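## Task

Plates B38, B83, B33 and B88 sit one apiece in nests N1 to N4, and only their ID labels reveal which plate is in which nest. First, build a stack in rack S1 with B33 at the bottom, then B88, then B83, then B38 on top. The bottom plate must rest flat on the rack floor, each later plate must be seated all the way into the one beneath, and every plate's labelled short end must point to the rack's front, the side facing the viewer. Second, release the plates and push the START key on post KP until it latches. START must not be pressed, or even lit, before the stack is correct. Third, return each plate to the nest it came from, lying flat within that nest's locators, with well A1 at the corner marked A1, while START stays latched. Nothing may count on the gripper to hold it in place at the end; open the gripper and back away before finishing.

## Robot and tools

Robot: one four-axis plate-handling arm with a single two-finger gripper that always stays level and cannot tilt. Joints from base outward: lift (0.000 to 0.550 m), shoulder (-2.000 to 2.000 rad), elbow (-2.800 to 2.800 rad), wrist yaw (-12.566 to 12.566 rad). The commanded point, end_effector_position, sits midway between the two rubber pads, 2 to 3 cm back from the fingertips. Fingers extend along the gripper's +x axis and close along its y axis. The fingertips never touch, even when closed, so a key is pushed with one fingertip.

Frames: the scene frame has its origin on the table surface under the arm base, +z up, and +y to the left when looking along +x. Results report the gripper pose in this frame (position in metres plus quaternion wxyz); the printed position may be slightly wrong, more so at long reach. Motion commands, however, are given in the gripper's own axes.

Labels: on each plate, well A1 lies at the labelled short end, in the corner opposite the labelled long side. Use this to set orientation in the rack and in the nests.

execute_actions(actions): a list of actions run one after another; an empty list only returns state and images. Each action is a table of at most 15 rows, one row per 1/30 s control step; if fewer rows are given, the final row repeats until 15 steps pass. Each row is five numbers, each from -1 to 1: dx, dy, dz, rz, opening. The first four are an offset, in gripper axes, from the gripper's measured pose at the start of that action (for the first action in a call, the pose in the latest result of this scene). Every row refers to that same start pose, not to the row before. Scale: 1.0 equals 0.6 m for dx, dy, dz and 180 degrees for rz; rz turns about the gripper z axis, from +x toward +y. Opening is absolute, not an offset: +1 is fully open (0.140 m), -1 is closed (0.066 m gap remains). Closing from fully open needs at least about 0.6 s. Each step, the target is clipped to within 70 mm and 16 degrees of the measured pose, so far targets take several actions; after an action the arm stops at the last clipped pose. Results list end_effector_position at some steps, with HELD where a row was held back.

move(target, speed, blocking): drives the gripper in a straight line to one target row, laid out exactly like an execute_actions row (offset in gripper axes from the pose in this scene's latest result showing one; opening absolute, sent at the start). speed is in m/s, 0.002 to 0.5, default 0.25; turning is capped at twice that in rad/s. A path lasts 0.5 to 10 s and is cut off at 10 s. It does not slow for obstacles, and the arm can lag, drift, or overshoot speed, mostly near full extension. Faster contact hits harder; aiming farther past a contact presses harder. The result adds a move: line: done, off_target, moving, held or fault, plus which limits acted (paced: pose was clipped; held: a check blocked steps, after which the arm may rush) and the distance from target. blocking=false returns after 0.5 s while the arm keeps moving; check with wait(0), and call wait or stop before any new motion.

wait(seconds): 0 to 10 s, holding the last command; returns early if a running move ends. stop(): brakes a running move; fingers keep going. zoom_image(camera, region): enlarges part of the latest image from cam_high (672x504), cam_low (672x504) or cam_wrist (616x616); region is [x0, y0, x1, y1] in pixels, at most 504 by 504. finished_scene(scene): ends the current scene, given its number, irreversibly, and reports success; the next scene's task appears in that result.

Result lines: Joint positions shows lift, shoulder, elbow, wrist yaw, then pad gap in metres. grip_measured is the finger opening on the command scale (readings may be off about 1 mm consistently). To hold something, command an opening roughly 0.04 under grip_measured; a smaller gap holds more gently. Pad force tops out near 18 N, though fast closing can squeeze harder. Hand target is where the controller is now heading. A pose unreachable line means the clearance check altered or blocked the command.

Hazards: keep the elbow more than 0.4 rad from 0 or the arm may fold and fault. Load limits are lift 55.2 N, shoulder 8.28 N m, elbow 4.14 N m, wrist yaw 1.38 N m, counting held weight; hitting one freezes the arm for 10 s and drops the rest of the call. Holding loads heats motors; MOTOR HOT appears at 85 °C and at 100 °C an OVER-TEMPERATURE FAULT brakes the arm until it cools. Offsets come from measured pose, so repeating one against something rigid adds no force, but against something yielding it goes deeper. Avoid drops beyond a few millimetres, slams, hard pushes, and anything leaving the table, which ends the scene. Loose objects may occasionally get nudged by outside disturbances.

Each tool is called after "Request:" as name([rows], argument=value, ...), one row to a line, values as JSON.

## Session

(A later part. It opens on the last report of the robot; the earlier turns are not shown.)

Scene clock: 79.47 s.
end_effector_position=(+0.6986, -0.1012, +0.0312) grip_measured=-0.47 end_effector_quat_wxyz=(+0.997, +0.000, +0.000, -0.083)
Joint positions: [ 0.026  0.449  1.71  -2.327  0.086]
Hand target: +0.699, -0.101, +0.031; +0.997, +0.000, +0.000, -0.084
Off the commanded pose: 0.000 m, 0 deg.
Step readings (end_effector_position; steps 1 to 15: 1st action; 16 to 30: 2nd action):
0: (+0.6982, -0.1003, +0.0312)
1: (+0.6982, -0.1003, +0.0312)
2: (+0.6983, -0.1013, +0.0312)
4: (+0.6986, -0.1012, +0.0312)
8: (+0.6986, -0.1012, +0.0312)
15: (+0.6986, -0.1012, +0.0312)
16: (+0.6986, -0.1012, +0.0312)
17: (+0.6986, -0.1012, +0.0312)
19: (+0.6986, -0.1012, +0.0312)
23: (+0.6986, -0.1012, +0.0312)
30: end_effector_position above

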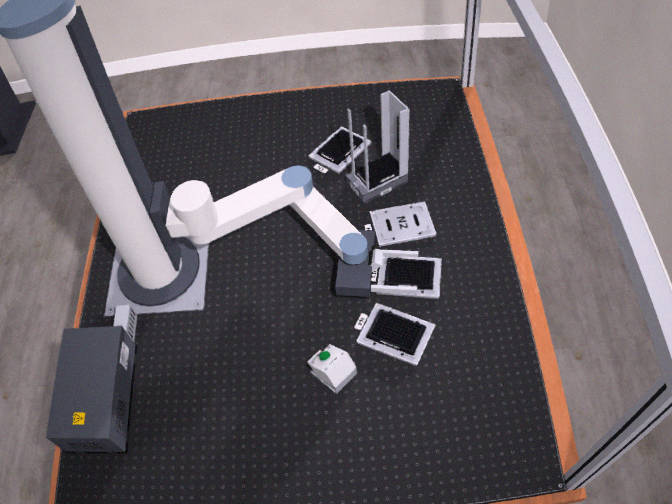

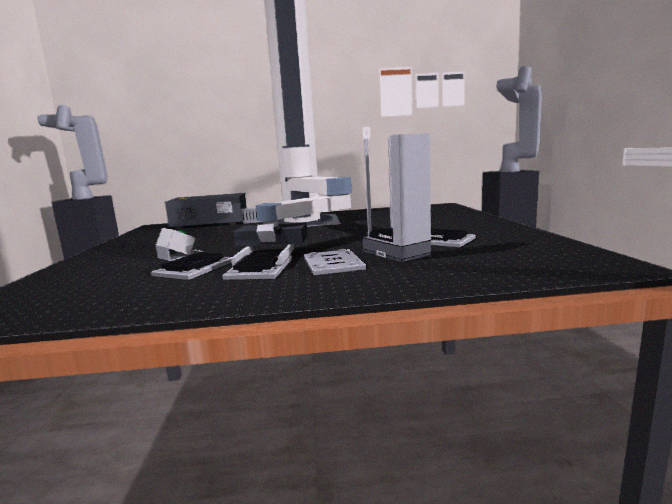

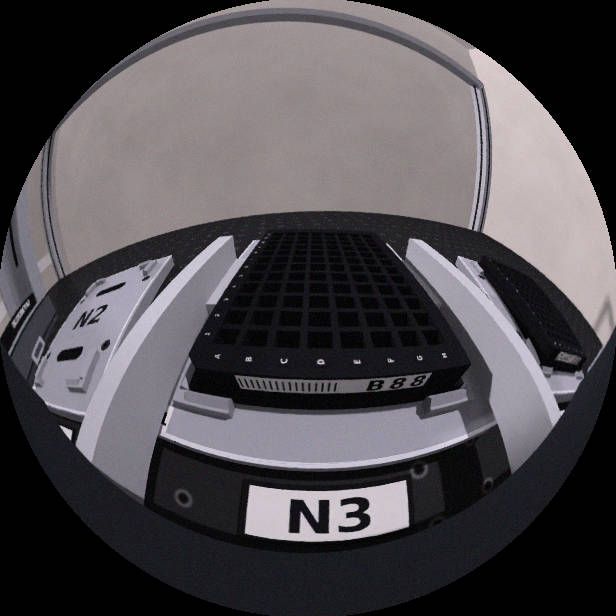

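Request:
move(target=[0,-0.0006,-0.379,0,-0.51], speed=0.2)

Request:
move(target=[0,0,-0.0083,0,-0.51], speed=0.01)

Request:
execute_actions([
  [[0,0,0,0,0.1]],
])

Request:
move(target=[-0.3,0,0.01,0,0.1])

Request:
move(target=[0,0.27,0,0.093,0.1])

Scene clock: 110.13 s.
end_effector_position=(+0.6557, +0.2449, +0.0791) grip_measured=-0.47 end_effector_quat_wxyz=(+0.968, +0.000, +0.000, +0.251)
Joint positions: [ 0.074  1.091  1.748 -2.332  0.086]
Hand target: +0.656, +0.245, +0.079; +0.968, +0.000, +0.000, +0.251
Off the commanded pose: 0.000 m, 0 deg.
move: done

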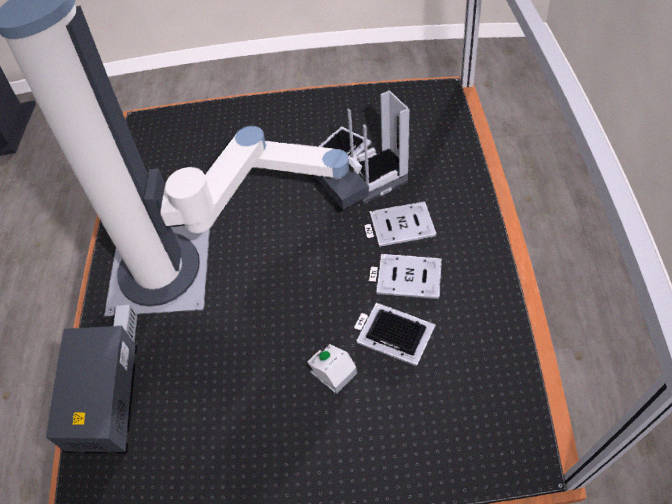

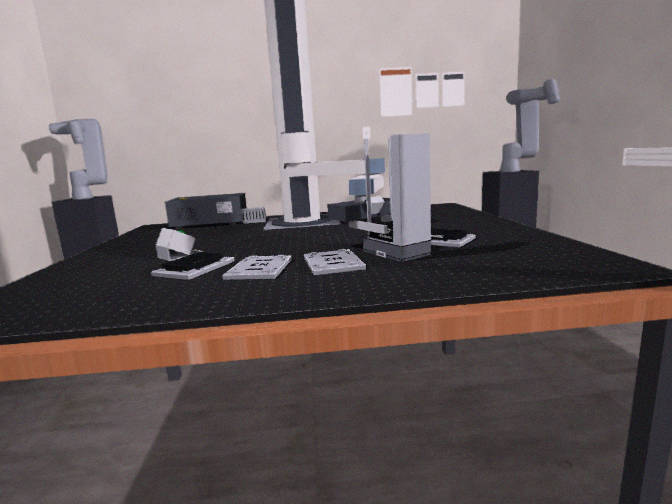

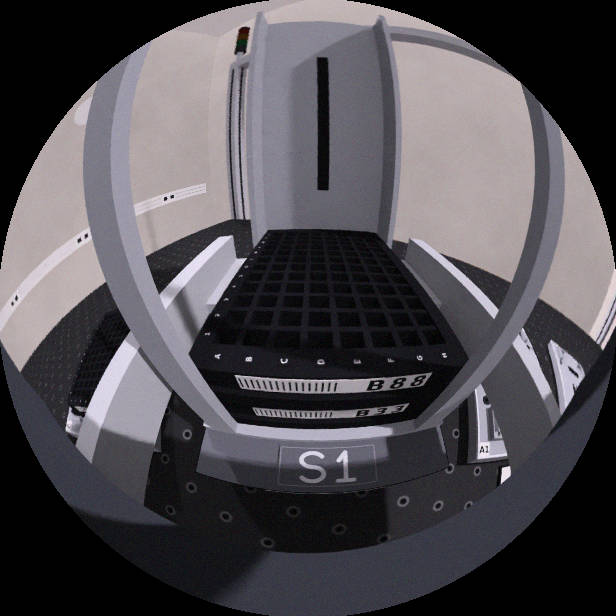

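Scene clock: 110.87 s.
end_effector_position=(+0.6557, +0.2449, +0.0742) grip_measured=-0.47 end_effector_quat_wxyz=(+0.968, +0.000, +0.000, +0.251)
Joint positions: [ 0.069  1.091  1.748 -2.332  0.086]
Hand target: +0.656, +0.245, +0.074; +0.968, +0.000, +0.000, +0.251
Off the commanded pose: 0.000 m, 0 deg.
move: done

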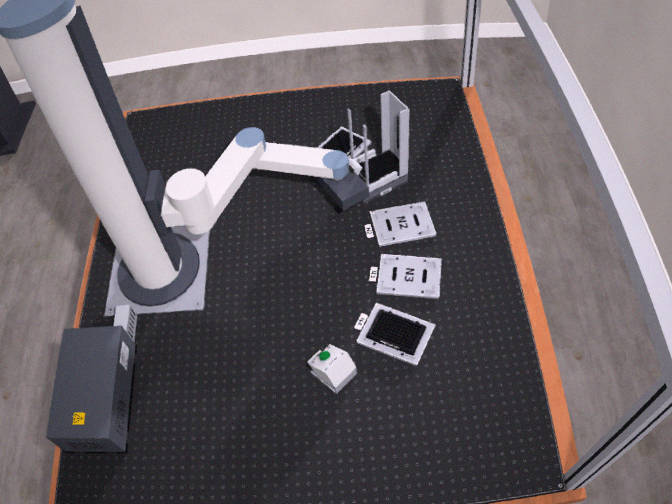

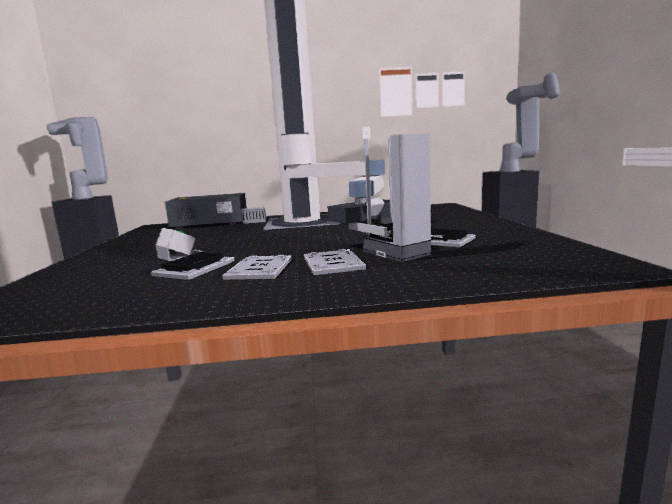

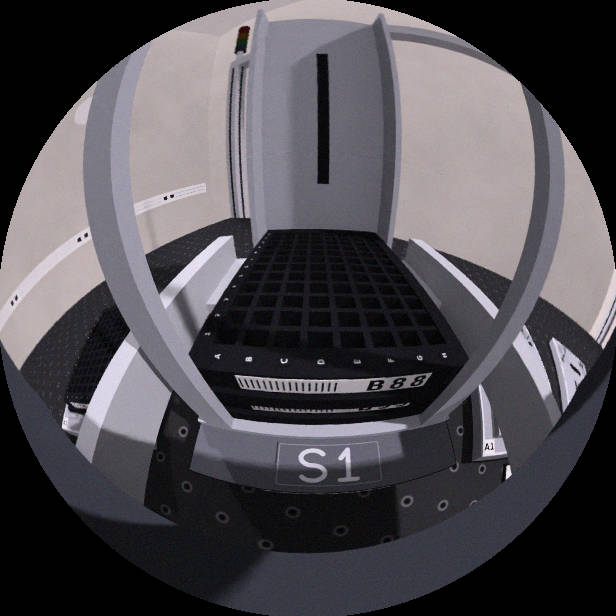

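Scene clock: 111.37 s.
end_effector_position=(+0.6557, +0.2449, +0.0742) grip_measured=+0.10 end_effector_quat_wxyz=(+0.968, +0.000, +0.000, +0.251)
Joint positions: [ 0.069  1.091  1.748 -2.332  0.107]
Hand target: +0.656, +0.245, +0.074; +0.968, +0.000, +0.000, +0.251
Off the commanded pose: 0.000 m, 0 deg.
Step readings (end_effector_position):
0: (+0.6557, +0.2449, +0.0742)
1: (+0.6557, +0.2449, +0.0742)
2: (+0.6557, +0.2449, +0.0742)
4: (+0.6557, +0.2449, +0.0742)
8: (+0.6557, +0.2449, +0.0742)
15: end_effector_position above

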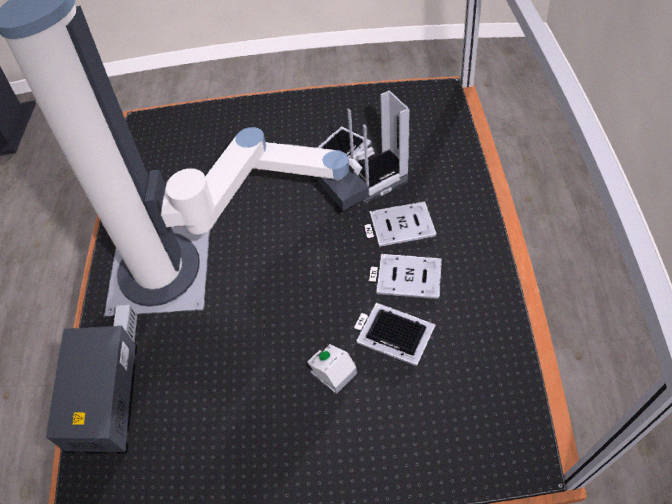

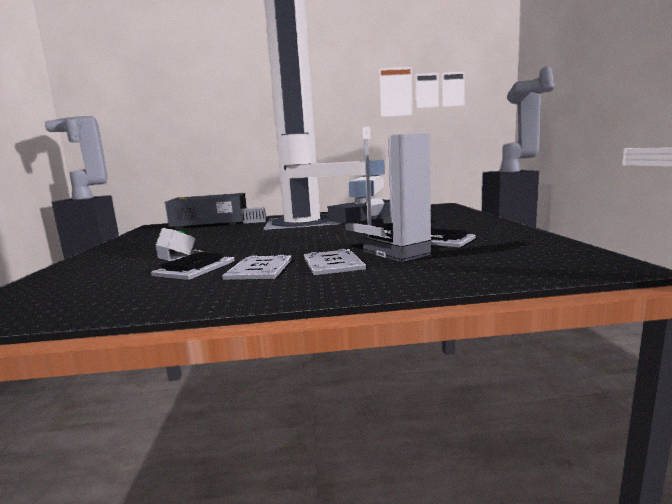

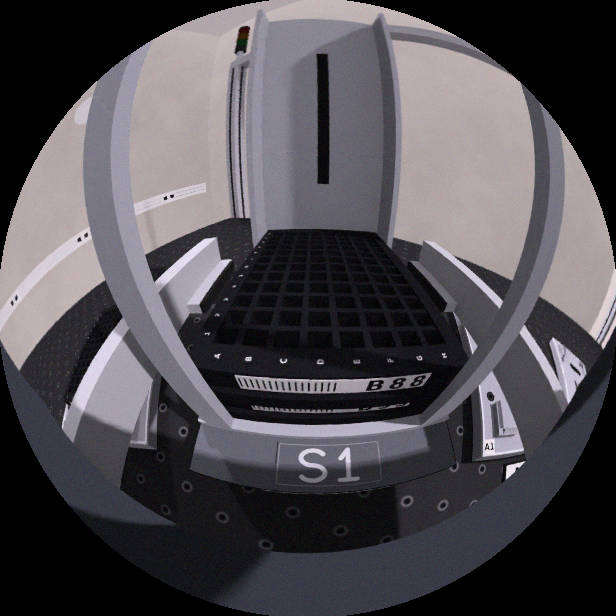

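Scene clock: 112.47 s.
end_effector_position=(+0.4984, +0.1575, +0.0802) grip_measured=+0.10 end_effector_quat_wxyz=(+0.968, +0.000, +0.000, +0.251)
Joint positions: [ 0.075  1.393  0.861 -1.747  0.107]
Hand target: +0.498, +0.158, +0.080; +0.968, +0.000, +0.000, +0.251
Off the commanded pose: 0.000 m, 0 deg.
move: done

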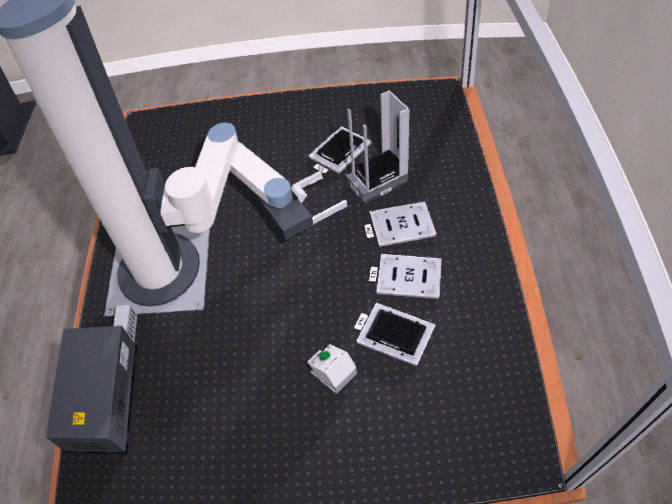

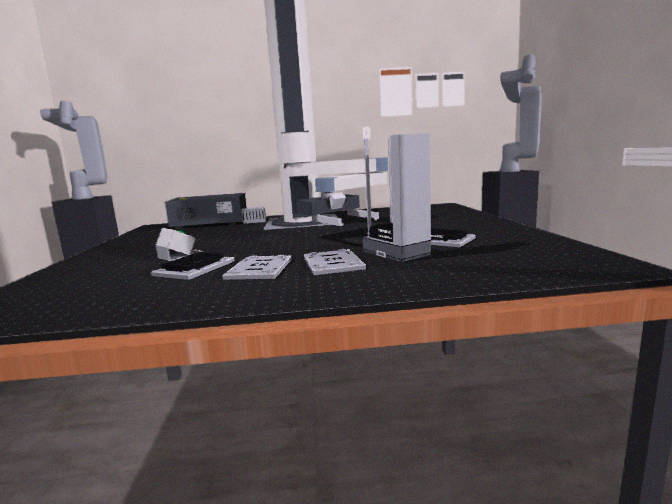

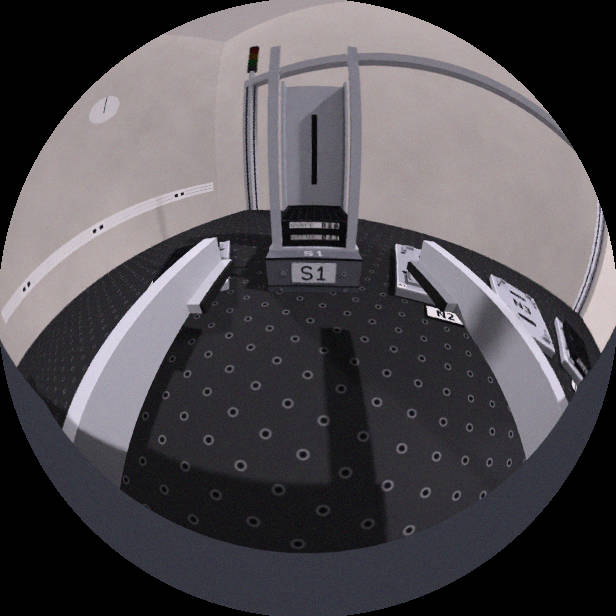

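Scene clock: 113.50 s.
end_effector_position=(+0.4196, +0.2993, +0.0802) grip_measured=+0.10 end_effector_quat_wxyz=(+0.921, +0.000, +0.000, +0.389)
Joint positions: [ 0.075  1.871  0.98  -2.052  0.107]
Hand target: +0.420, +0.299, +0.080; +0.921, +0.000, +0.000, +0.389
Off the commanded pose: 0.000 m, 0 deg.
move: done

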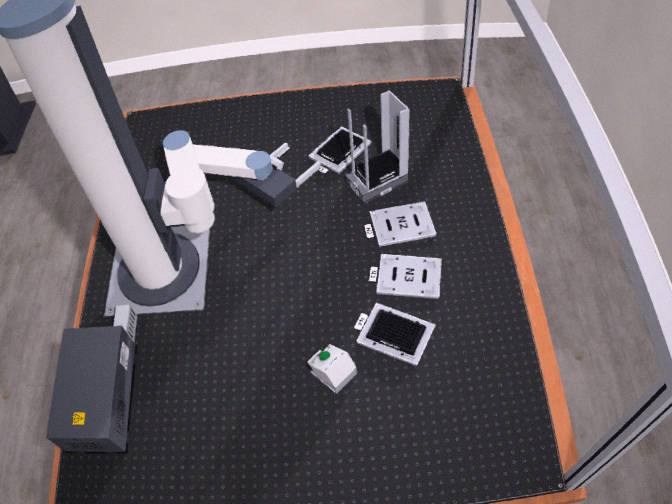

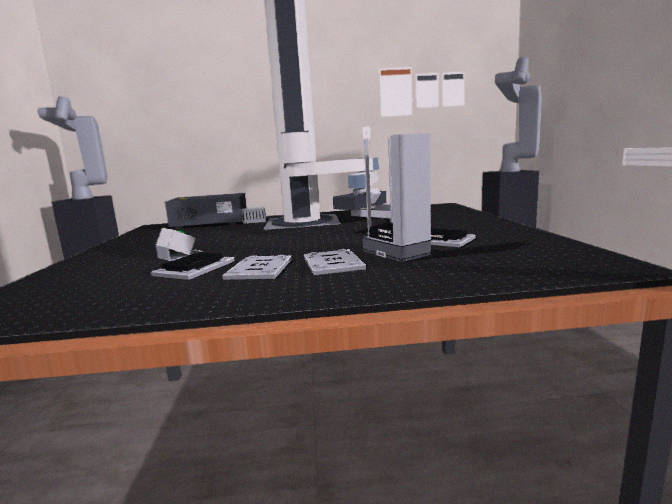

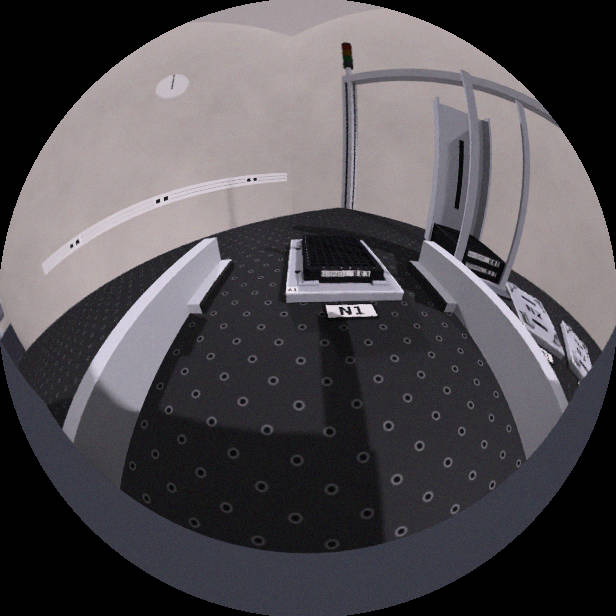

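Request:
move(target=[0.11,-0.055,0,0.01,0.1])

Request:
zoom_image(camera="cam_wrist", region=[200,220,440,400])

Scene clock: 117.23 s.
end_effector_position=(+0.4893, +0.3236, +0.0802) grip_measured=+0.10 end_effector_quat_wxyz=(+0.915, +0.000, +0.000, +0.404)
Joint positions: [ 0.075  1.615  1.275 -2.059  0.107]
Hand target: +0.489, +0.324, +0.080; +0.915, +0.000, +0.000, +0.404
Off the commanded pose: 0.000 m, 0 deg.
move: done

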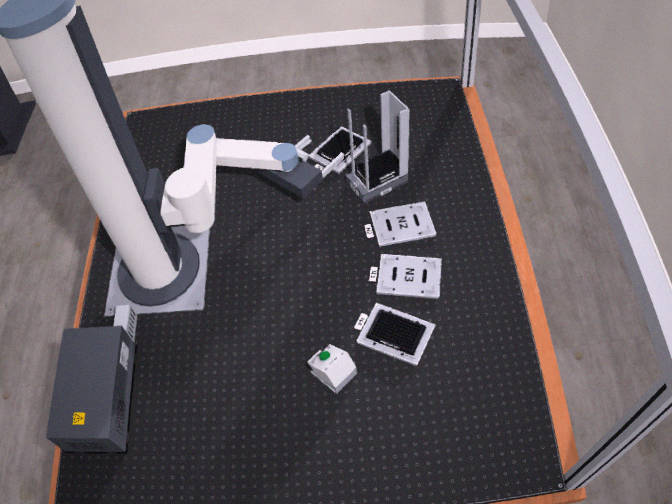

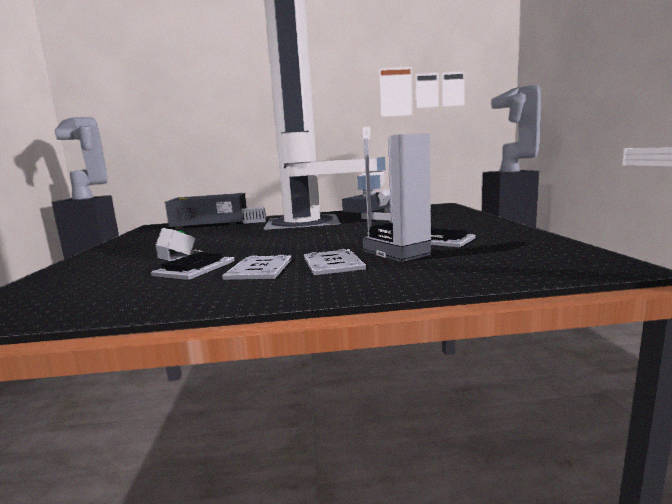

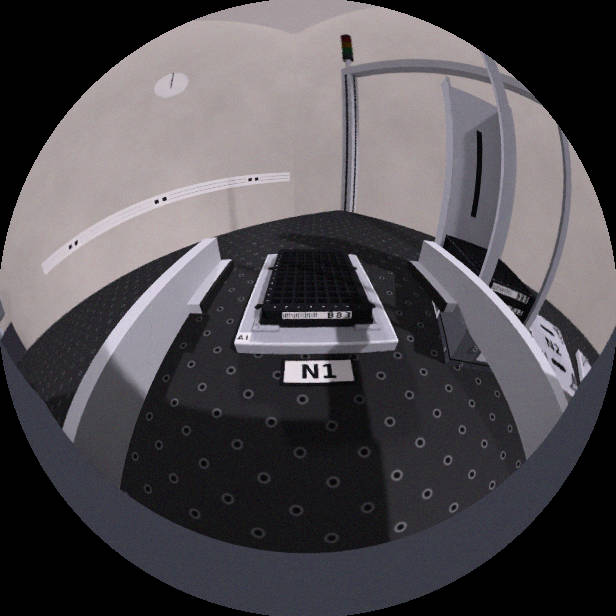

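Region (200, 220, 440, 400) of cam_wrist's 616x616 image, scaled by 2.100, with more detail than that image has; it fills the top 378 rows of this view, and the rest is white.

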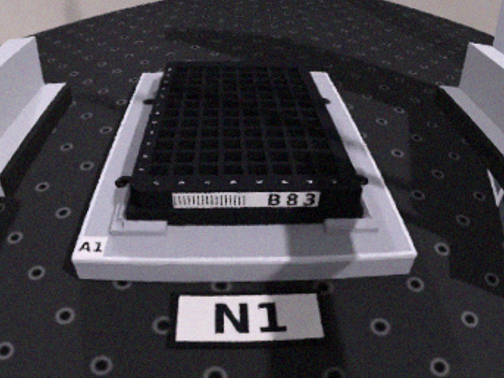

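N1 = B83.

Request:
move(target=[0.148,0.002,-0.03,0.012,0.1], speed=0.15)

Request:
move(target=[0,0,-0.0517,0,0.1], speed=0.04)

Scene clock: 122.07 s.
end_effector_position=(+0.5483, +0.3900, +0.0621) grip_measured=+0.10 end_effector_quat_wxyz=(+0.907, +0.000, +0.000, +0.421)
Joint positions: [ 0.057  1.417  1.751 -2.298  0.107]
Hand target: +0.548, +0.390, +0.062; +0.907, +0.000, +0.000, +0.421
Off the commanded pose: 0.000 m, 0 deg.
move: done

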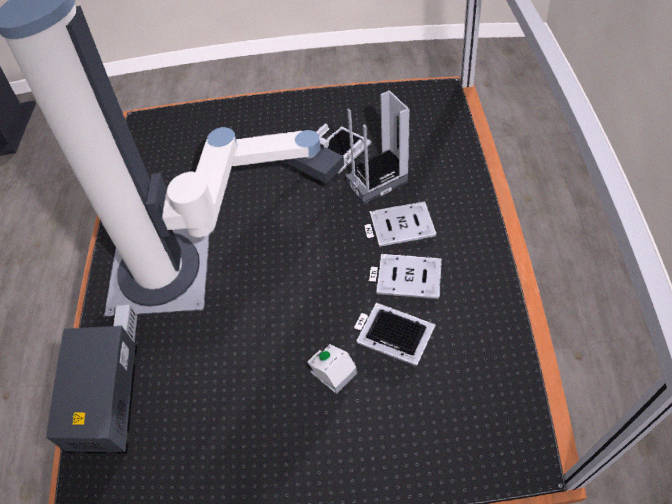

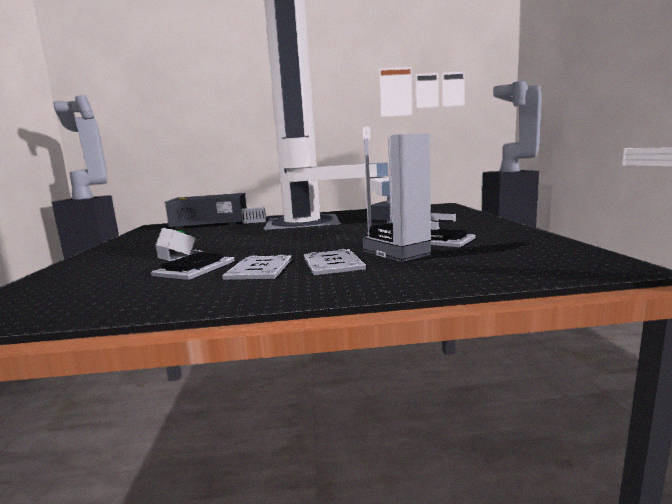

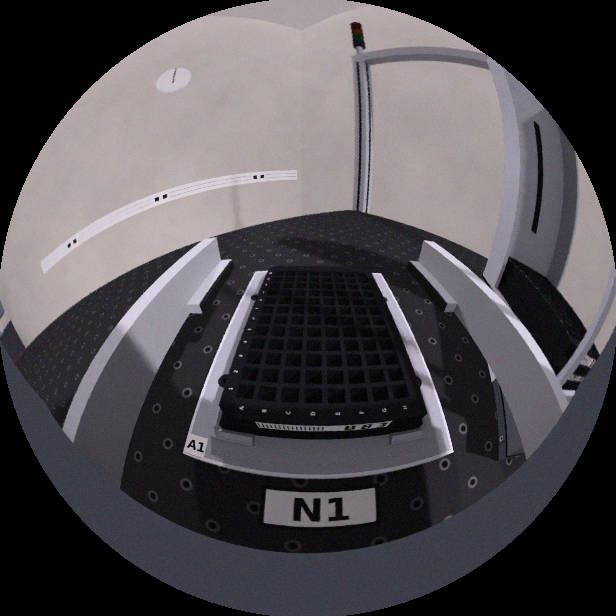

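Scene clock: 123.07 s.
end_effector_position=(+0.5483, +0.3900, +0.0311) grip_measured=+0.10 end_effector_quat_wxyz=(+0.907, +0.000, +0.000, +0.421)
Joint positions: [ 0.026  1.417  1.751 -2.298  0.107]
Hand target: +0.548, +0.390, +0.031; +0.907, +0.000, +0.000, +0.421
Off the commanded pose: 0.000 m, 0 deg.
move: done

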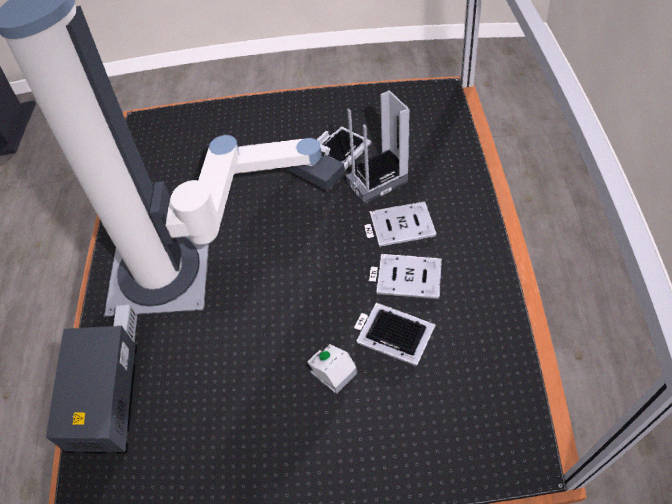

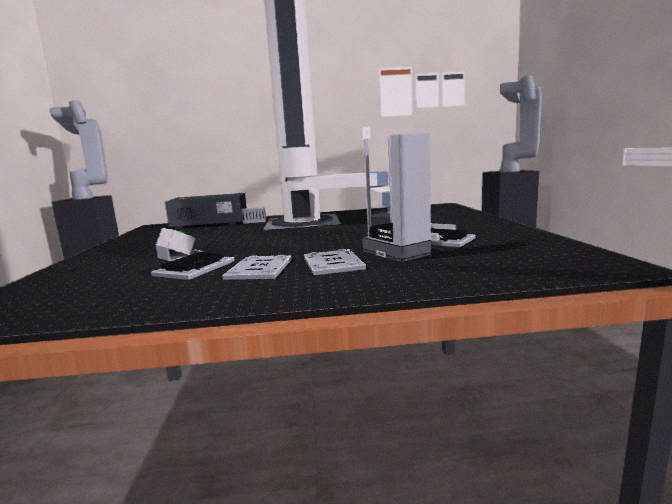

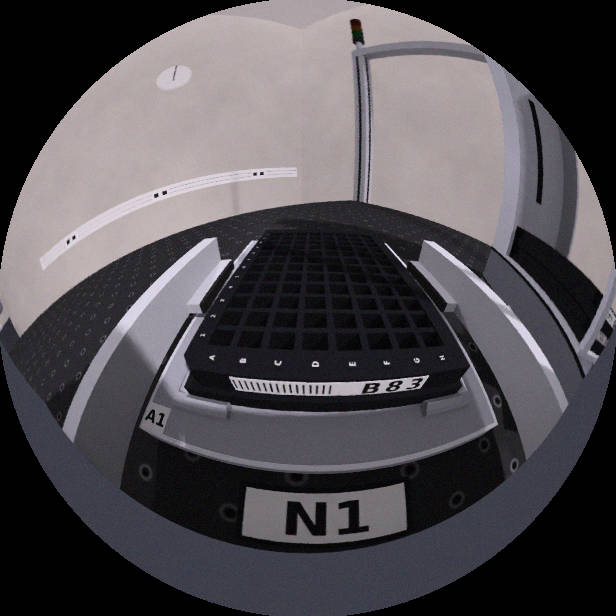

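Request:
execute_actions([
  [[-0.0015,0.0013,0,-0.003,0.1]],
  [[0,0,0,0,-0.38]],
  [[0,0,0,0,-0.51]],
])

Request:
move(target=[0,0,0.49,0,-0.51], speed=0.2)

Scene clock: 127.73 s.
end_effector_position=(+0.5469, +0.3900, +0.0311) grip_measured=-0.48 end_effector_quat_wxyz=(+0.909, +0.000, +0.000, +0.417)
Joint positions: [ 0.026  1.425  1.745 -2.309  0.085]
Hand target: +0.547, +0.390, +0.031; +0.909, +0.000, +0.000, +0.417
Off the commanded pose: 0.000 m, 0 deg.
Step readings (end_effector_position; steps 1 to 15: 1st action; 16 to 30: 2nd action; 31 to 45: 3rd action):
0: (+0.5483, +0.3900, +0.0311)
1: (+0.5482, +0.3900, +0.0311)
2: (+0.5478, +0.3896, +0.0311)
4: (+0.5470, +0.3900, +0.0311)
8: (+0.5470, +0.3899, +0.0311)
15: (+0.5470, +0.3899, +0.0311)
16: (+0.5470, +0.3899, +0.0311)
17: (+0.5470, +0.3899, +0.0311)
19: (+0.5470, +0.3899, +0.0311)
23: (+0.5470, +0.3899, +0.0311)
30: (+0.5470, +0.3899, +0.0311)
31: (+0.5470, +0.3899, +0.0311)
32: (+0.5469, +0.3900, +0.0311)
34: (+0.5469, +0.3900, +0.0311)
38: (+0.5469, +0.3900, +0.0311)
45: end_effector_position above

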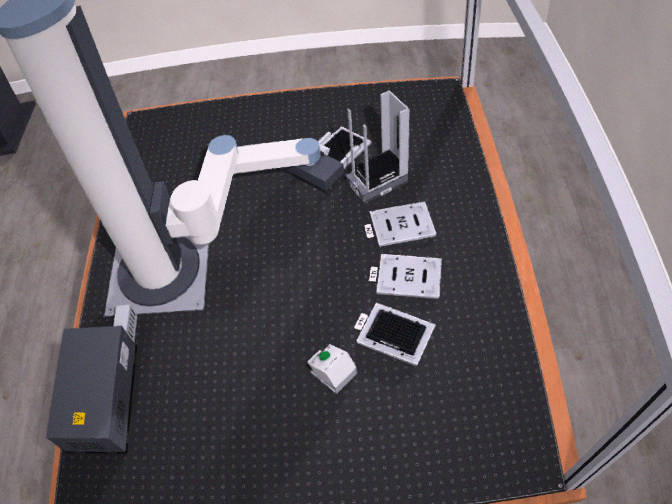

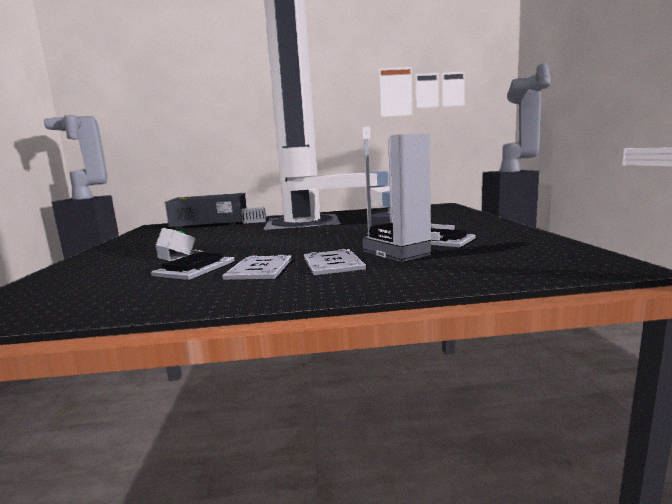

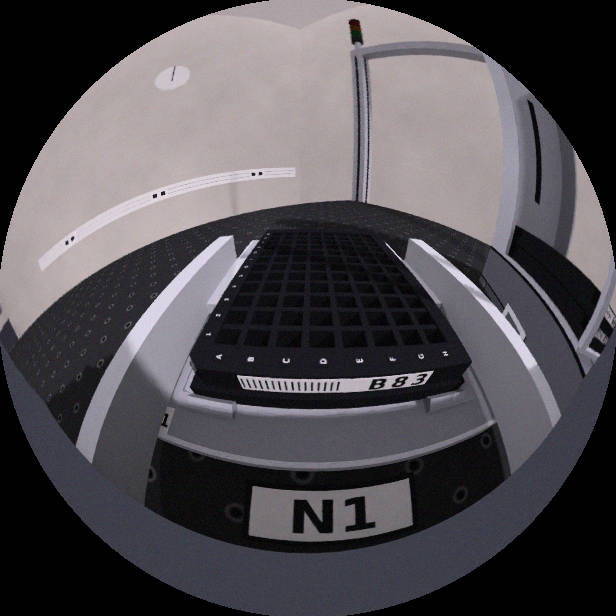

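Scene clock: 129.60 s.
end_effector_position=(+0.5468, +0.3901, +0.3251) grip_measured=-0.48 end_effector_quat_wxyz=(+0.909, +0.000, +0.000, +0.418)
Joint positions: [ 0.32   1.425  1.745 -2.309  0.085]
Hand target: +0.547, +0.390, +0.325; +0.909, +0.000, +0.000, +0.417
Off the commanded pose: 0.000 m, 0 deg.
move: done

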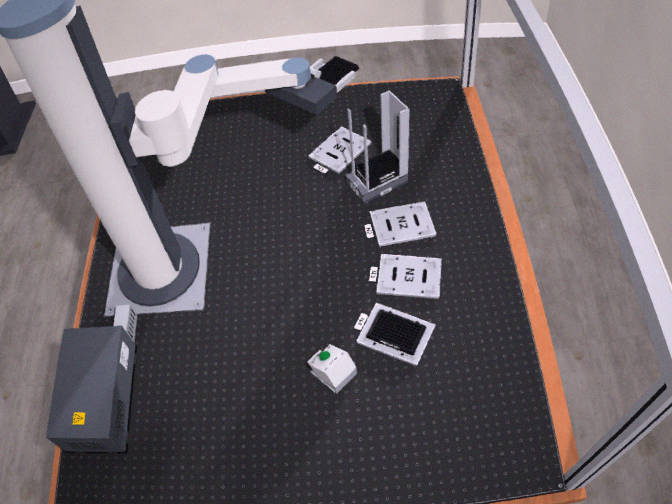

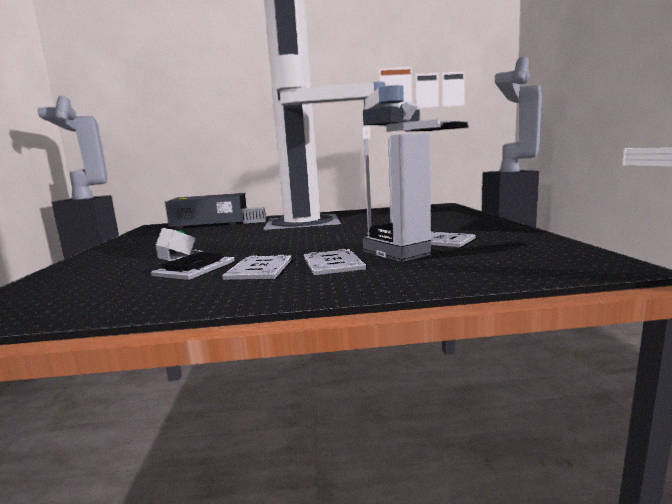

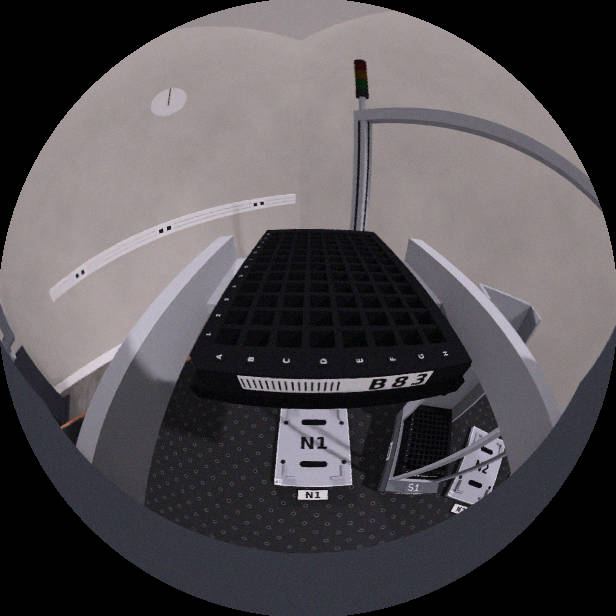

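Request:
move(target=[-0.0656,-0.2949,0,-0.1148,-0.52])

Request:
move(target=[0,0,-0.034,0,-0.52], speed=0.02)

Scene clock: 135.33 s.
end_effector_position=(+0.6555, +0.2448, +0.3251) grip_measured=-0.48 end_effector_quat_wxyz=(+0.969, +0.000, +0.000, +0.248)
Joint positions: [ 0.32   1.094  1.746 -2.34   0.085]
Hand target: +0.655, +0.245, +0.325; +0.969, +0.000, +0.000, +0.248
Off the commanded pose: 0.000 m, 0 deg.
move: done

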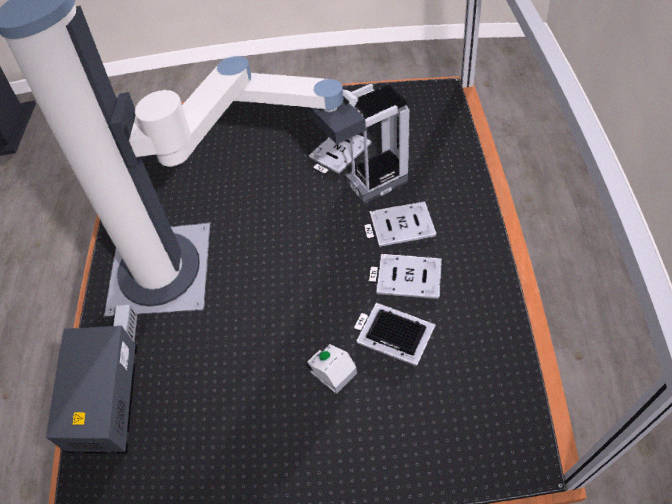

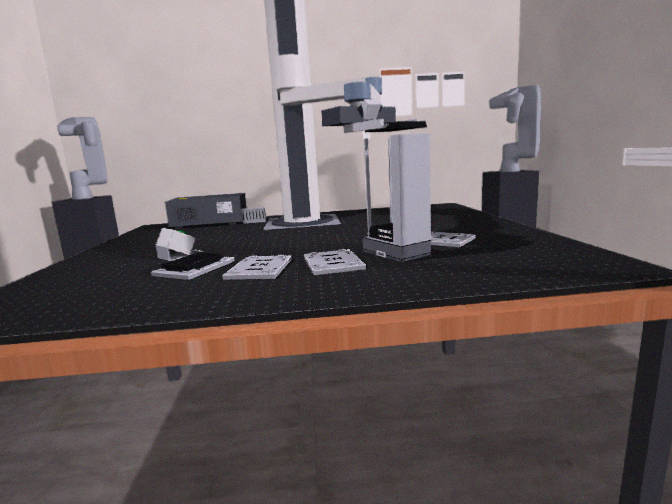

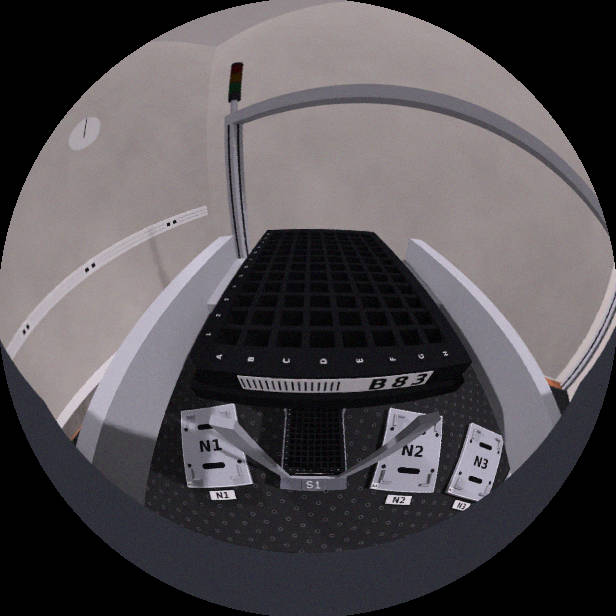

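Scene clock: 136.57 s.
end_effector_position=(+0.6555, +0.2448, +0.3047) grip_measured=-0.48 end_effector_quat_wxyz=(+0.969, +0.000, +0.000, +0.248)
Joint positions: [ 0.3    1.094  1.746 -2.34   0.085]
Hand target: +0.655, +0.245, +0.305; +0.969, +0.000, +0.000, +0.248
Off the commanded pose: 0.000 m, 0 deg.
move: done

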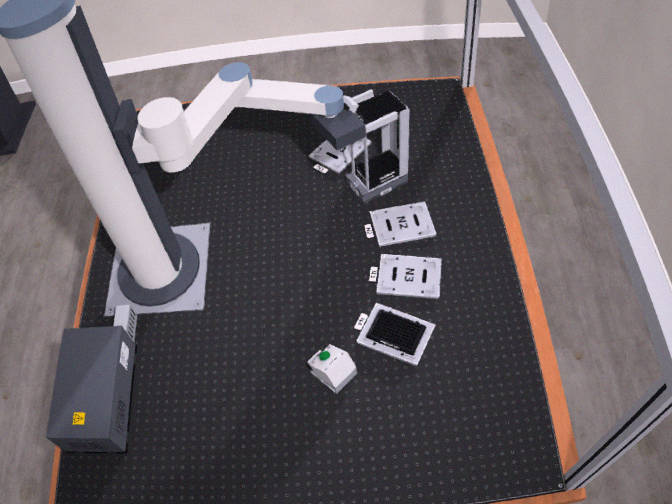

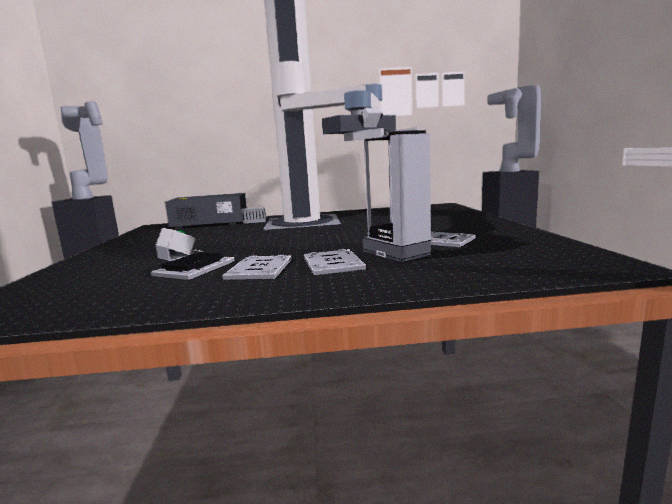

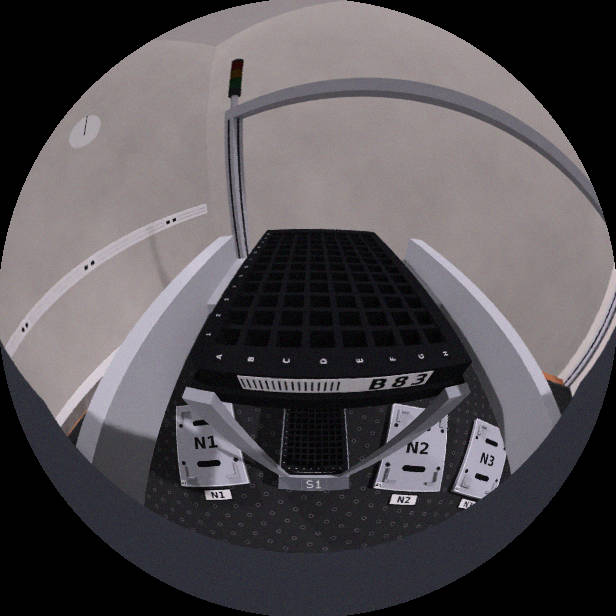

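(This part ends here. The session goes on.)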